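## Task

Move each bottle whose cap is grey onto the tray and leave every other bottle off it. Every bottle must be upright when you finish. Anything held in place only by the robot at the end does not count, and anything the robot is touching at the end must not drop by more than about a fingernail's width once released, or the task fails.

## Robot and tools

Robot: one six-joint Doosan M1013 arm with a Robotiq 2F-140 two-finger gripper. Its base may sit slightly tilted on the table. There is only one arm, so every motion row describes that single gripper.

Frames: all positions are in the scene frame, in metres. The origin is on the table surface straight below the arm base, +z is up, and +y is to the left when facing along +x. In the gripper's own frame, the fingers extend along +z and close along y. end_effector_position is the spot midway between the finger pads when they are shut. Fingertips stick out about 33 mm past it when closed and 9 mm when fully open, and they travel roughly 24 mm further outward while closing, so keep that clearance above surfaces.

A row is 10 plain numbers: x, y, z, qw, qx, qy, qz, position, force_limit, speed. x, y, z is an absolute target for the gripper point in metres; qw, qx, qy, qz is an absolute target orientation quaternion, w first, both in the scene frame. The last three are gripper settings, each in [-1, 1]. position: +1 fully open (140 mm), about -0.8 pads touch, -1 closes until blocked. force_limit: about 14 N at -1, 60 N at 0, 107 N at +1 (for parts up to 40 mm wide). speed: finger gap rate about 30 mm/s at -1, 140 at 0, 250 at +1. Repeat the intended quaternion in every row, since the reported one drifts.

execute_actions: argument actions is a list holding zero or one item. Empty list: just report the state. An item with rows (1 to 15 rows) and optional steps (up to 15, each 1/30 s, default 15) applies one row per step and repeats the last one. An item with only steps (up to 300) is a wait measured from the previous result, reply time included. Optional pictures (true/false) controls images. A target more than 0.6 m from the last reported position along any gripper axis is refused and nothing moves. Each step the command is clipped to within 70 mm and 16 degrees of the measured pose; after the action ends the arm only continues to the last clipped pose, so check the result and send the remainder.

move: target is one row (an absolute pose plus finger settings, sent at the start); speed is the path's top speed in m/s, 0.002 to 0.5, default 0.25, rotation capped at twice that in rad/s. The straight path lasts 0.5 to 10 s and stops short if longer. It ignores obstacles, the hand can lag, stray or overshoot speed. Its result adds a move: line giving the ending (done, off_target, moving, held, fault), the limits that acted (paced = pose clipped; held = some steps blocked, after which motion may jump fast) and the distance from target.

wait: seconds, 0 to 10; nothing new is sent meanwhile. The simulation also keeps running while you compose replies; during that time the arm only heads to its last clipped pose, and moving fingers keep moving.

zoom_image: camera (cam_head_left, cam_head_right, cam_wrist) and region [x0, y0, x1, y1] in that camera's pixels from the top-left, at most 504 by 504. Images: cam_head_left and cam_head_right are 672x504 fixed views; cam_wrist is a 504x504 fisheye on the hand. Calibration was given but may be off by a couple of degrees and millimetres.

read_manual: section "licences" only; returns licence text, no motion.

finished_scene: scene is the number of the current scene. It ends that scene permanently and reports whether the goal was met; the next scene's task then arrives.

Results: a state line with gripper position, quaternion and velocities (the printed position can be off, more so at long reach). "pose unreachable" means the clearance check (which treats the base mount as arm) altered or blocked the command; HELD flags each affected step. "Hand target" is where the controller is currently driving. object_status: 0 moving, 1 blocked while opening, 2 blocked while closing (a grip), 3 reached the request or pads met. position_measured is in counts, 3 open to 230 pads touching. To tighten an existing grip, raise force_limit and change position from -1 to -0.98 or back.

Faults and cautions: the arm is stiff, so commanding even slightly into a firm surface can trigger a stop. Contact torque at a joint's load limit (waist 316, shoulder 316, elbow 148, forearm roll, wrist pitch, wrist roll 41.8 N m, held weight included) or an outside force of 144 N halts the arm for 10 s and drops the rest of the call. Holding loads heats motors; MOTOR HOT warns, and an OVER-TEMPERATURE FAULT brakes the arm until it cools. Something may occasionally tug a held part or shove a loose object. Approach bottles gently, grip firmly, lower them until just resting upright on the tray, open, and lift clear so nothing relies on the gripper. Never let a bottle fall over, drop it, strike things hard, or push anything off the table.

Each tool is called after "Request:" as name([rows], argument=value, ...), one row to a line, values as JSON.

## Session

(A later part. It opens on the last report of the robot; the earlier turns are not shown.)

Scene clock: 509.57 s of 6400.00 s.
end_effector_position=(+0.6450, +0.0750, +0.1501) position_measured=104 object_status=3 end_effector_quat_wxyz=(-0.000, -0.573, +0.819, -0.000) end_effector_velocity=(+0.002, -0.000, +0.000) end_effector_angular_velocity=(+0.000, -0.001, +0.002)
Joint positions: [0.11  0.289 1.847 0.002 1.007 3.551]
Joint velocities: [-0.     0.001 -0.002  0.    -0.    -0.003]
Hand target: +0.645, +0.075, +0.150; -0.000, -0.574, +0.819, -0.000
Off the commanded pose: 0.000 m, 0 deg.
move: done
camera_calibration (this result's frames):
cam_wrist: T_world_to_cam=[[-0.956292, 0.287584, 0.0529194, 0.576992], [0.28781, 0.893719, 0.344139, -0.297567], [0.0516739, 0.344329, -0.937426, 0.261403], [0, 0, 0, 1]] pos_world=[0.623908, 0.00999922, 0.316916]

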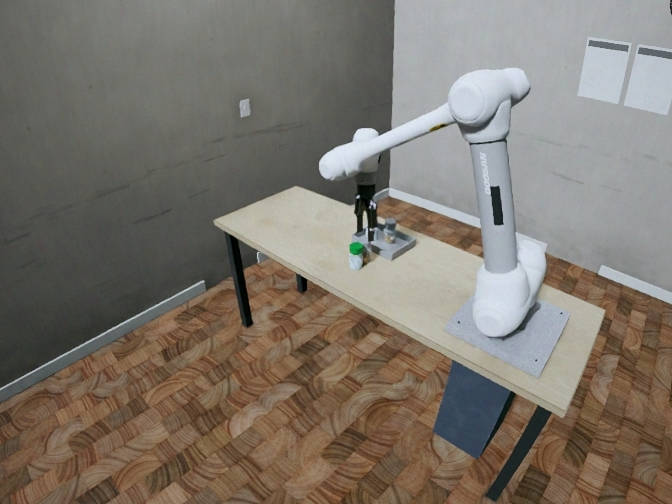

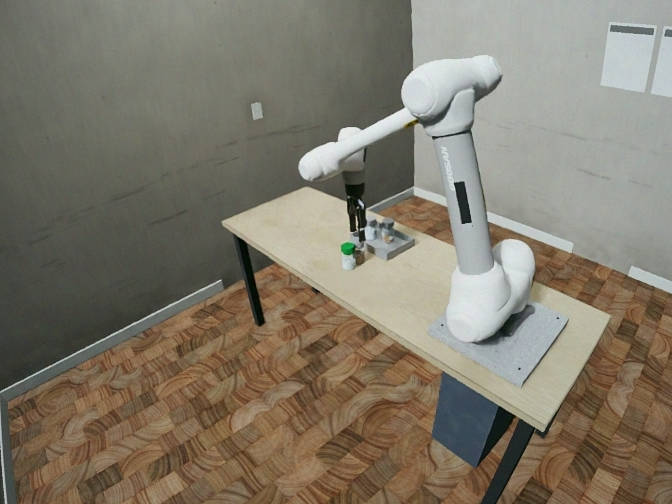

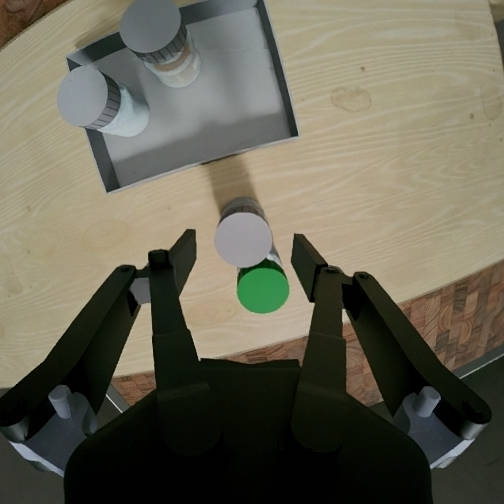

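Request:
move(target=[0.646, 0.075, 0.08, 0, -0.57358, 0.81915, 0, 0.2, 0.2, -0.5], speed=0.08)

Request:
move(target=[0.646, 0.075, 0.08, 0, -0.57358, 0.81915, 0, -1, 0.2, -0.4], speed=0.05)

Request:
move(target=[0.646, 0.073, 0.155, 0, -0.57358, 0.81915, 0, -1, 0.2, -0.4], speed=0.12)

Scene clock: 521.63 s of 6400.00 s.
end_effector_position=(+0.6459, +0.0750, +0.0801) position_measured=104 object_status=3 end_effector_quat_wxyz=(+0.000, -0.574, +0.819, -0.000) end_effector_velocity=(+0.001, -0.000, -0.000) end_effector_angular_velocity=(+0.000, -0.002, -0.000)
Joint positions: [0.11  0.36  1.9   0.002 0.883 3.55 ]
Joint velocities: [-0.001  0.001 -0.001 -0.    -0.002 -0.   ]
Hand target: +0.646, +0.075, +0.080; +0.000, -0.574, +0.819, +0.000
Off the commanded pose: 0.000 m, 0 deg.
After step 90, 7.83 s passed at rest.
move: done
camera_calibration (this result's frames):
cam_wrist: T_world_to_cam=[[-0.956357, 0.287342, 0.0530671, 0.581644], [0.287628, 0.893727, 0.34427, -0.273617], [0.0514959, 0.344509, -0.93737, 0.19584], [0, 0, 0, 1]] pos_world=[0.624874, 0.00993988, 0.246907]

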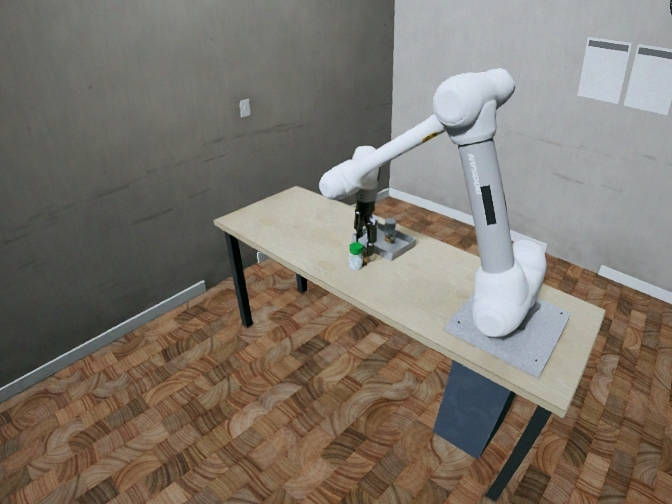

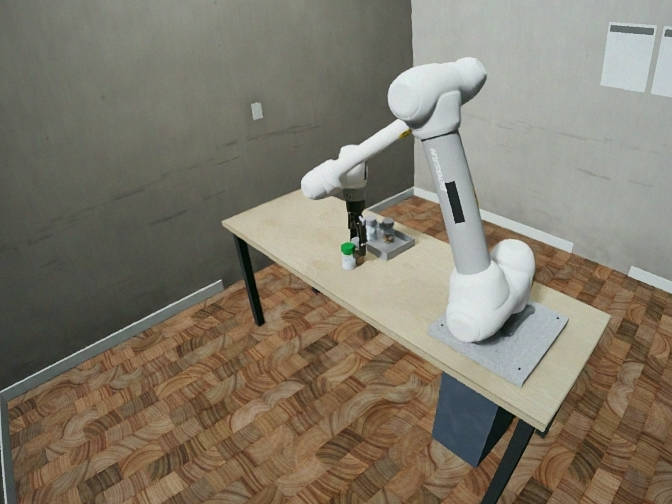

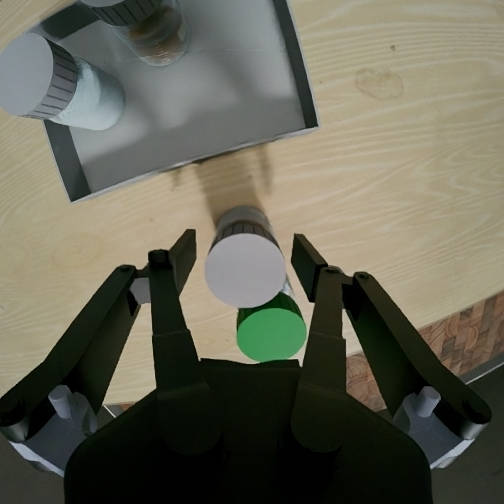

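Scene clock: 522.33 s of 6400.00 s.
end_effector_position=(+0.6460, +0.0750, +0.0800) position_measured=151 object_status=2 end_effector_quat_wxyz=(+0.000, -0.574, +0.819, -0.000) end_effector_velocity=(+0.000, +0.001, -0.000) end_effector_angular_velocity=(+0.000, +0.000, -0.001)
Joint positions: [0.11  0.36  1.9   0.002 0.883 3.55 ]
Joint velocities: [ 0.001  0.    -0.     0.001  0.     0.001]
Hand target: +0.646, +0.075, +0.080; +0.000, -0.574, +0.819, -0.000
Off the commanded pose: 0.000 m, 0 deg.
move: done
camera_calibration (this result's frames):
cam_wrist: T_world_to_cam=[[-0.956349, 0.287374, 0.0530278, 0.581732], [0.287643, 0.893713, 0.344294, -0.273639], [0.0515496, 0.344518, -0.937363, 0.195783], [0, 0, 0, 1]] pos_world=[0.624957, 0.00992906, 0.246884]

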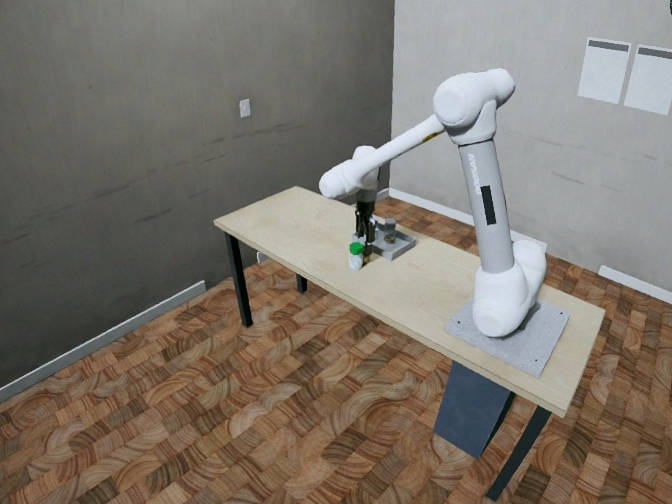

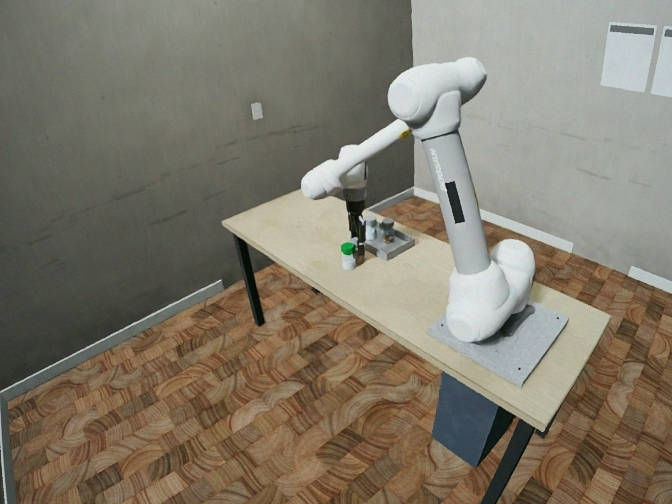

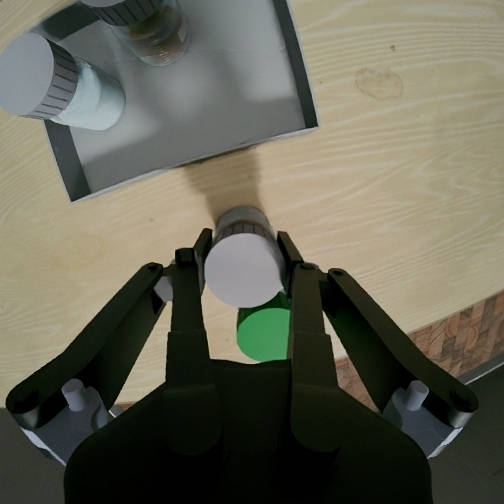

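Scene clock: 523.33 s of 6400.00 s.
end_effector_position=(+0.6461, +0.0730, +0.1549) position_measured=152 object_status=2 end_effector_quat_wxyz=(-0.000, -0.574, +0.819, +0.000) end_effector_velocity=(+0.000, -0.000, +0.002) end_effector_angular_velocity=(-0.001, -0.000, +0.001)
Joint positions: [0.107 0.286 1.841 0.002 1.016 3.548]
Joint velocities: [-0.    -0.001 -0.002 -0.001  0.003 -0.001]
Hand target: +0.646, +0.073, +0.155; +0.000, -0.574, +0.819, +0.000
Off the commanded pose: 0.000 m, 0 deg.
move: done
camera_calibration (this result's frames):
cam_wrist: T_world_to_cam=[[-0.956346, 0.287371, 0.0531078, 0.578405], [0.28767, 0.893724, 0.344244, -0.297668], [0.051462, 0.344494, -0.937377, 0.266737], [0, 0, 0, 1]] pos_world=[0.625059, 0.00792689, 0.321786]

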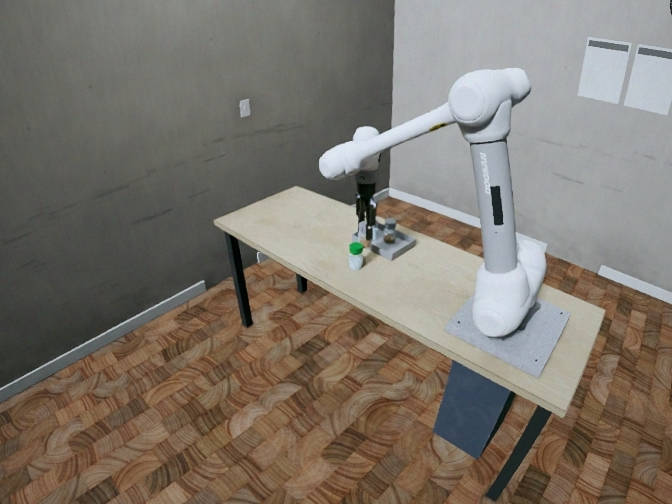

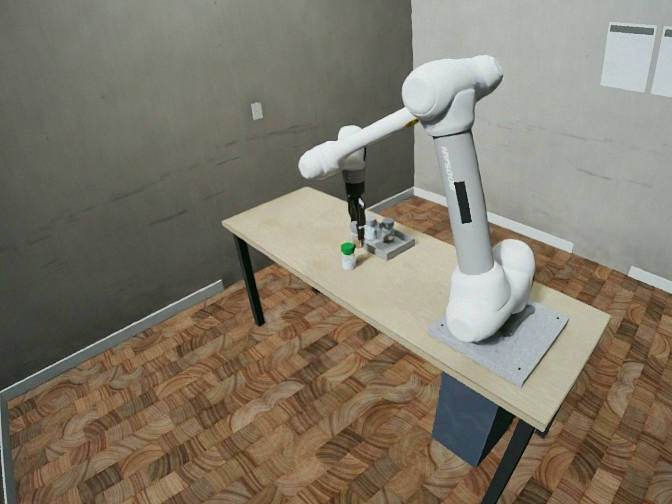

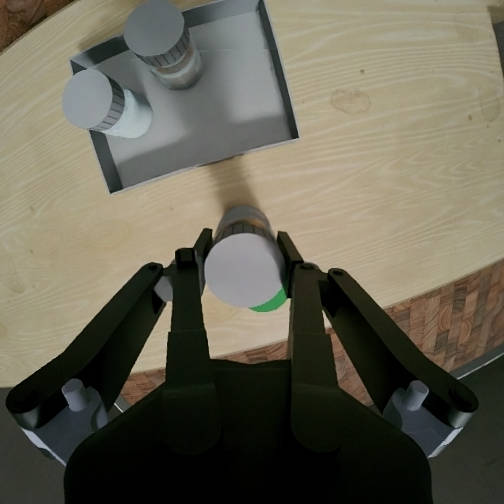

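Request:
move(target=[0.612, -0.058, 0.155, 0, -0.57358, 0.81915, 0, -1, 0.2, -0.4], speed=0.18)

Request:
move(target=[0.612, -0.058, 0.093, 0, -0.57358, 0.81915, 0, -1, 0.2, -0.4], speed=0.1)

Request:
move(target=[0.612, -0.058, 0.0835, 0, -0.57358, 0.81915, 0, -1, 0.2, -0.4], speed=0.015)

Request:
zoom_image(camera="cam_wrist", region=[170, 190, 320, 320])

Request:
move(target=[0.612, -0.058, 0.0835, 0, -0.57358, 0.81915, 0, 0.1, 0.2, -0.5], speed=0.015)

Request:
zoom_image(camera="cam_wrist", region=[170, 190, 320, 320])

Scene clock: 538.40 s of 6400.00 s.
end_effector_position=(+0.6120, -0.0580, +0.1550) position_measured=152 object_status=2 end_effector_quat_wxyz=(+0.000, -0.574, +0.819, +0.000) end_effector_velocity=(-0.000, -0.001, +0.000) end_effector_angular_velocity=(-0.001, +0.000, +0.001)
Joint positions: [-0.103  0.236  1.908  0.002  0.999  3.338]
Joint velocities: [-0.001 -0.    -0.    -0.001  0.001 -0.001]
Hand target: +0.612, -0.058, +0.155; +0.000, -0.574, +0.819, +0.000
Off the commanded pose: 0.000 m, 0 deg.
After step 90, 10.90 s passed at rest.
move: done
camera_calibration (this result's frames):
cam_wrist: T_world_to_cam=[[-0.956354, 0.287343, 0.0531113, 0.58348], [0.28764, 0.893695, 0.344343, -0.170827], [0.0514791, 0.344591, -0.93734, 0.313724], [0, 0, 0, 1]] pos_world=[0.591, -0.123098, 0.3219]

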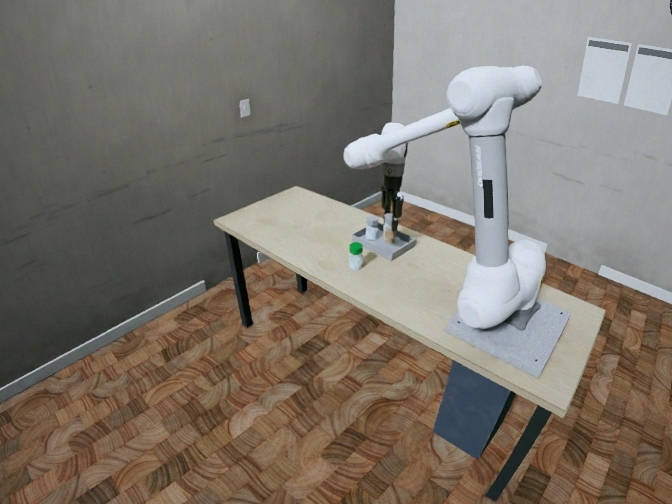

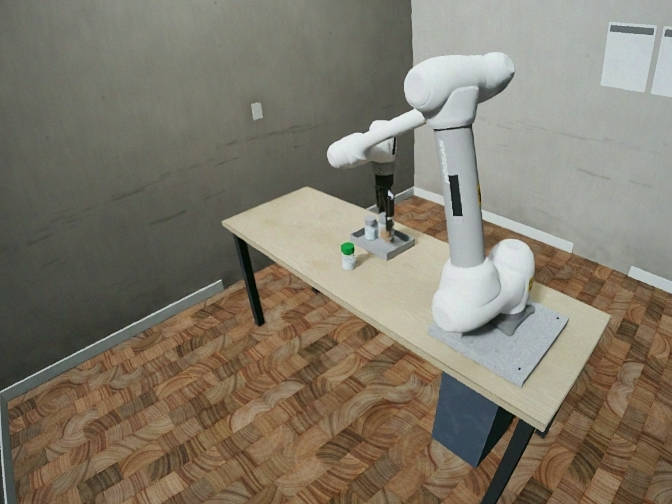

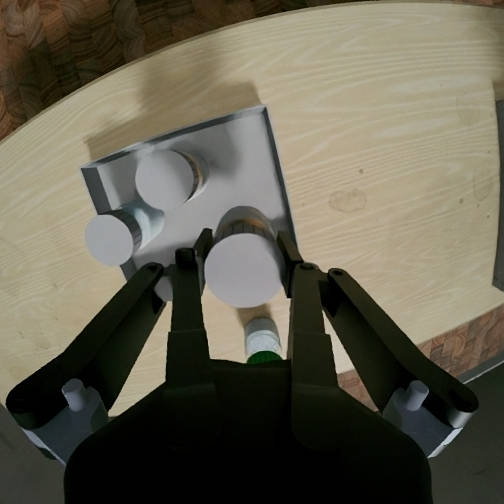

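Scene clock: 539.37 s of 6400.00 s.
end_effector_position=(+0.6119, -0.0580, +0.0931) position_measured=152 object_status=2 end_effector_quat_wxyz=(+0.000, -0.574, +0.819, -0.000) end_effector_velocity=(+0.001, -0.001, -0.001) end_effector_angular_velocity=(-0.001, -0.001, +0.001)
Joint positions: [-0.103  0.299  1.96   0.002  0.885  3.338]
Joint velocities: [-0.001  0.001 -0.    -0.001 -0.002 -0.001]
Hand target: +0.612, -0.058, +0.093; -0.000, -0.574, +0.819, +0.000
Off the commanded pose: 0.000 m, 0 deg.
move: done
camera_calibration (this result's frames):
cam_wrist: T_world_to_cam=[[-0.956348, 0.287371, 0.0530592, 0.586669], [0.287653, 0.893725, 0.344255, -0.149458], [0.0515086, 0.34449, -0.937376, 0.255607], [0, 0, 0, 1]] pos_world=[0.590886, -0.123071, 0.259923]

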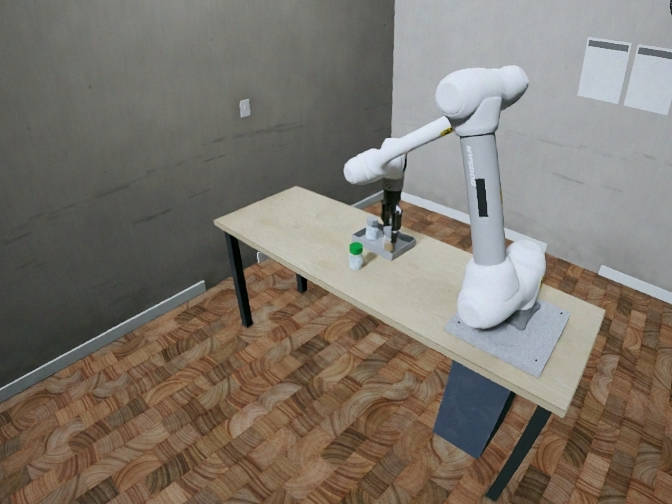

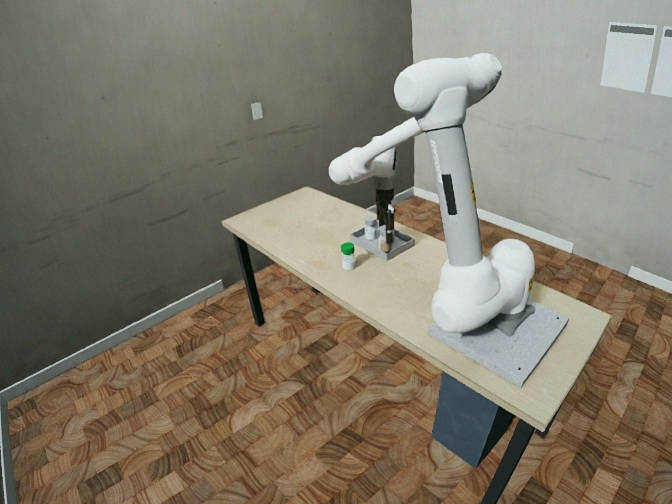

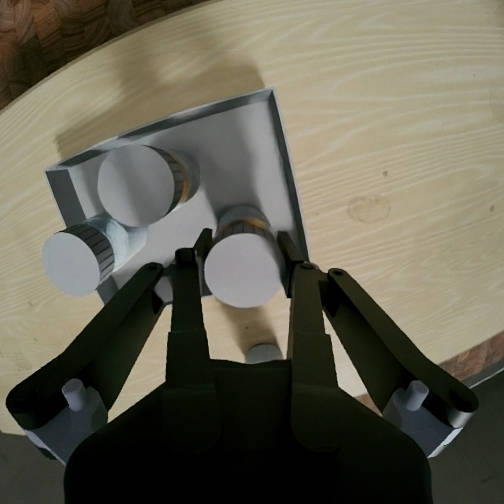

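Scene clock: 540.23 s of 6400.00 s.
end_effector_position=(+0.6120, -0.0580, +0.0836) position_measured=152 object_status=2 end_effector_quat_wxyz=(+0.000, -0.574, +0.819, -0.000) end_effector_velocity=(+0.001, -0.000, -0.000) end_effector_angular_velocity=(-0.000, -0.002, -0.001)
Joint positions: [-0.103  0.309  1.967  0.002  0.867  3.338]
Joint velocities: [ 0.     0.001 -0.001  0.    -0.002  0.001]
Hand target: +0.612, -0.058, +0.083; -0.000, -0.574, +0.819, +0.000
Off the commanded pose: 0.000 m, 0 deg.
move: done
camera_calibration (this result's frames):
cam_wrist: T_world_to_cam=[[-0.956341, 0.287392, 0.0530806, 0.587231], [0.28768, 0.893714, 0.344261, -0.146218], [0.0514991, 0.344501, -0.937372, 0.24669], [0, 0, 0, 1]] pos_world=[0.590953, -0.123074, 0.250407]

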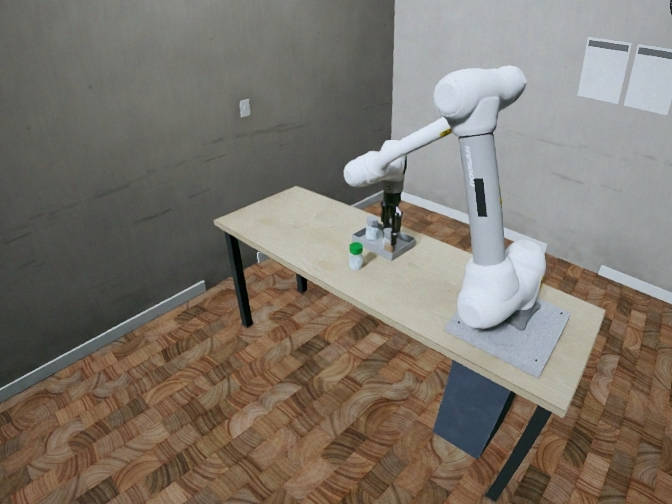

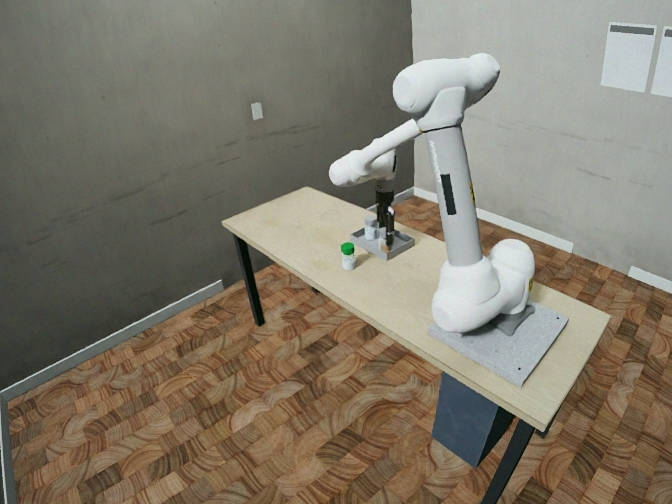

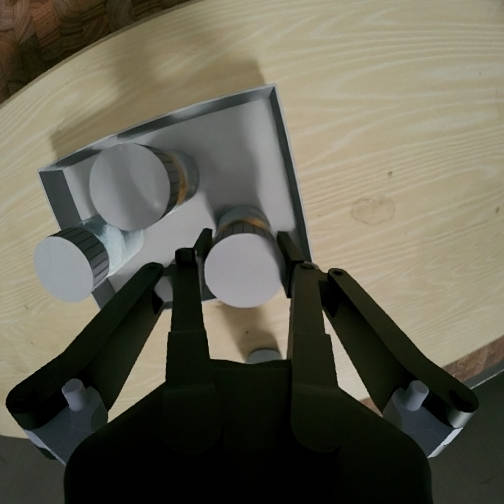

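Region (170, 190, 320, 320) of cam_wrist's 504x504 image, scaled by 3.360, with more detail than that image has; it fills the top 437 rows of this view, and the rest is white.

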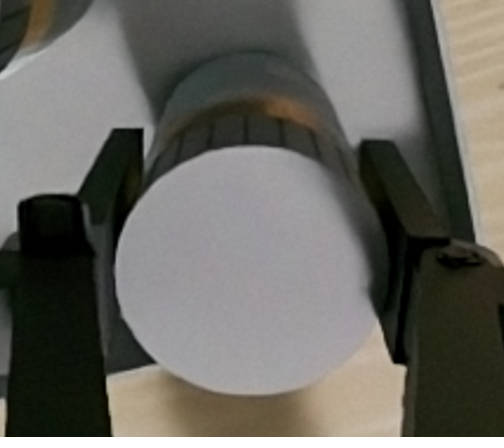

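Scene clock: 540.93 s of 6400.00 s.
end_effector_position=(+0.6120, -0.0580, +0.0835) position_measured=117 object_status=3 end_effector_quat_wxyz=(-0.000, -0.574, +0.819, +0.000) end_effector_velocity=(+0.002, -0.000, +0.001) end_effector_angular_velocity=(-0.001, -0.004, +0.000)
Joint positions: [-0.103  0.309  1.967  0.002  0.867  3.338]
Joint velocities: [-0.     0.    -0.002  0.    -0.002 -0.001]
Hand target: +0.612, -0.058, +0.083; -0.000, -0.574, +0.819, -0.000
Off the commanded pose: 0.000 m, 0 deg.
move: done
camera_calibration (this result's frames):
cam_wrist: T_world_to_cam=[[-0.95634, 0.287393, 0.0530914, 0.587238], [0.287684, 0.893712, 0.344264, -0.146206], [0.0514905, 0.344507, -0.937371, 0.246645], [0, 0, 0, 1]] pos_world=[0.590961, -0.123073, 0.250354]

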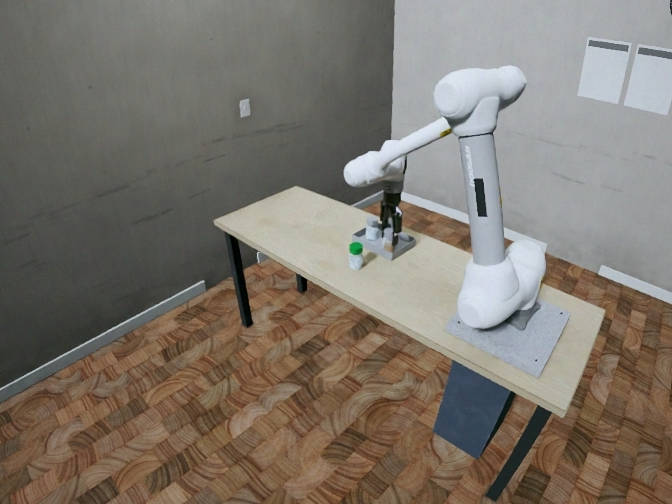

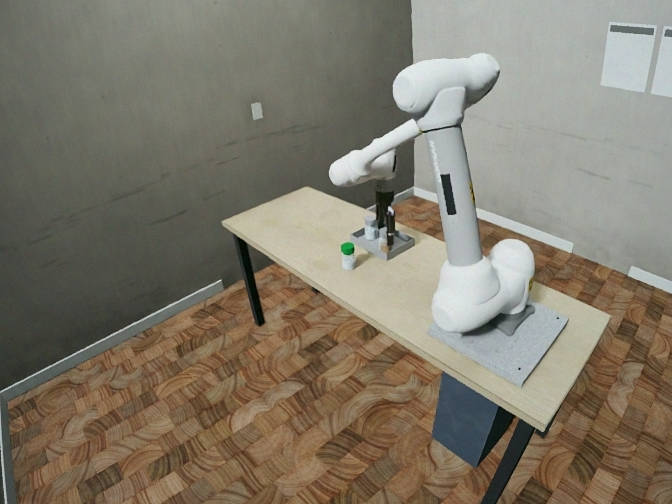

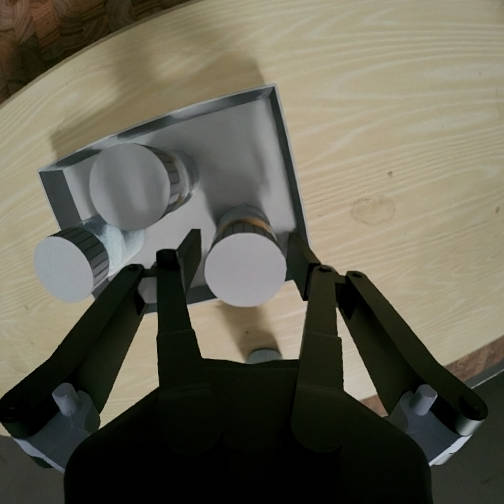

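Region (170, 190, 320, 320) of cam_wrist's 504x504 image, scaled by 3.360, with more detail than that image has; it fills the top 437 rows of this view, and the rest is white.

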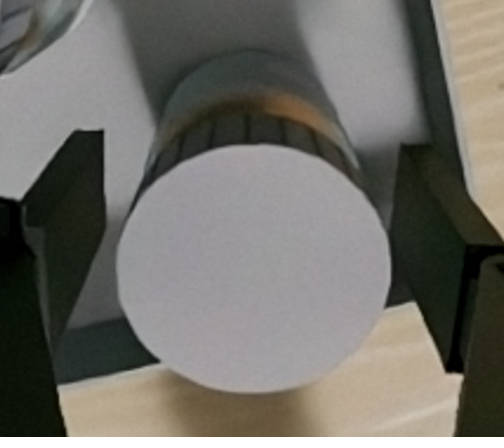

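The third bottle dropped only about 1 mm on release. I'll retract upward and check the result.

Request:
move(target=[0.612, -0.058, 0.2, 0, -0.57358, 0.81915, 0, 0.1, 0.2, -0.5], speed=0.15)

Request:
zoom_image(camera="cam_head_left", region=[320, 190, 440, 290])

Scene clock: 547.53 s of 6400.00 s.
end_effector_position=(+0.6121, -0.0580, +0.2000) position_measured=117 object_status=3 end_effector_quat_wxyz=(-0.000, -0.574, +0.819, +0.000) end_effector_velocity=(-0.001, +0.000, -0.000) end_effector_angular_velocity=(+0.000, +0.001, +0.000)
Joint positions: [-0.103  0.197  1.864  0.002  1.082  3.338]
Joint velocities: [ 0.    -0.     0.001  0.     0.001  0.   ]
Hand target: +0.612, -0.058, +0.200; -0.000, -0.574, +0.819, -0.000
Off the commanded pose: 0.000 m, 0 deg.
After step 90, 2.40 s passed at rest.
move: done
camera_calibration (this result's frames):
cam_wrist: T_world_to_cam=[[-0.956346, 0.28737, 0.0531065, 0.581203], [0.287668, 0.893723, 0.344246, -0.1863], [0.0514634, 0.344496, -0.937376, 0.355825], [0, 0, 0, 1]] pos_world=[0.591112, -0.1231, 0.366809]

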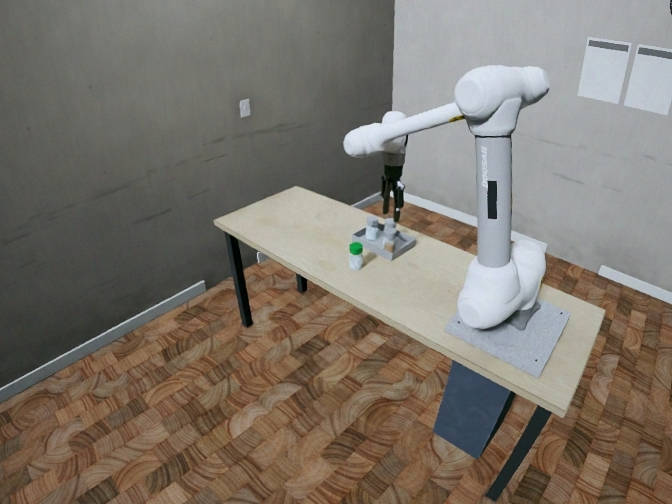

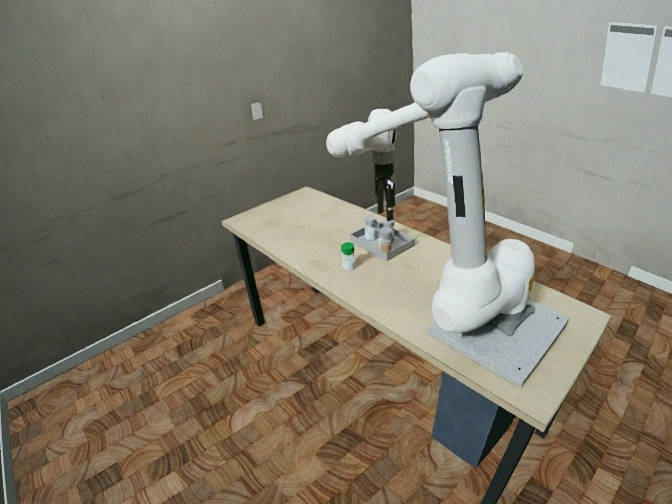

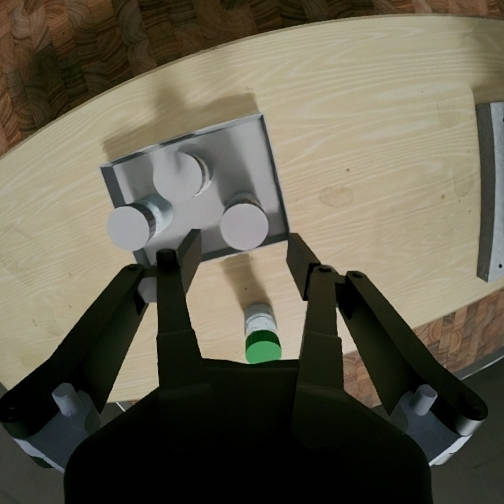

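Region (320, 190, 440, 290) of cam_head_left's 672x504 image, scaled by 4.200, with more detail than that image has.

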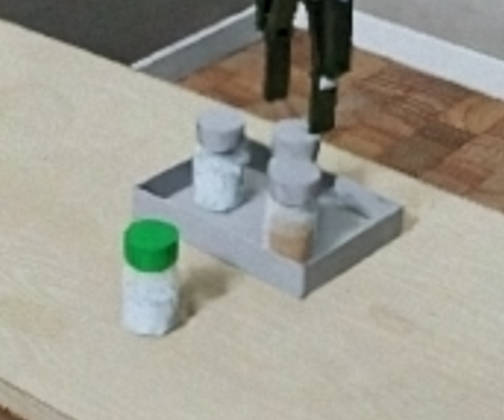

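All three grey-capped bottles are standing on the tray, and the green-capped one is standing on the table.

Request:
finished_scene(scene=1)

The scene is finished: the task was done.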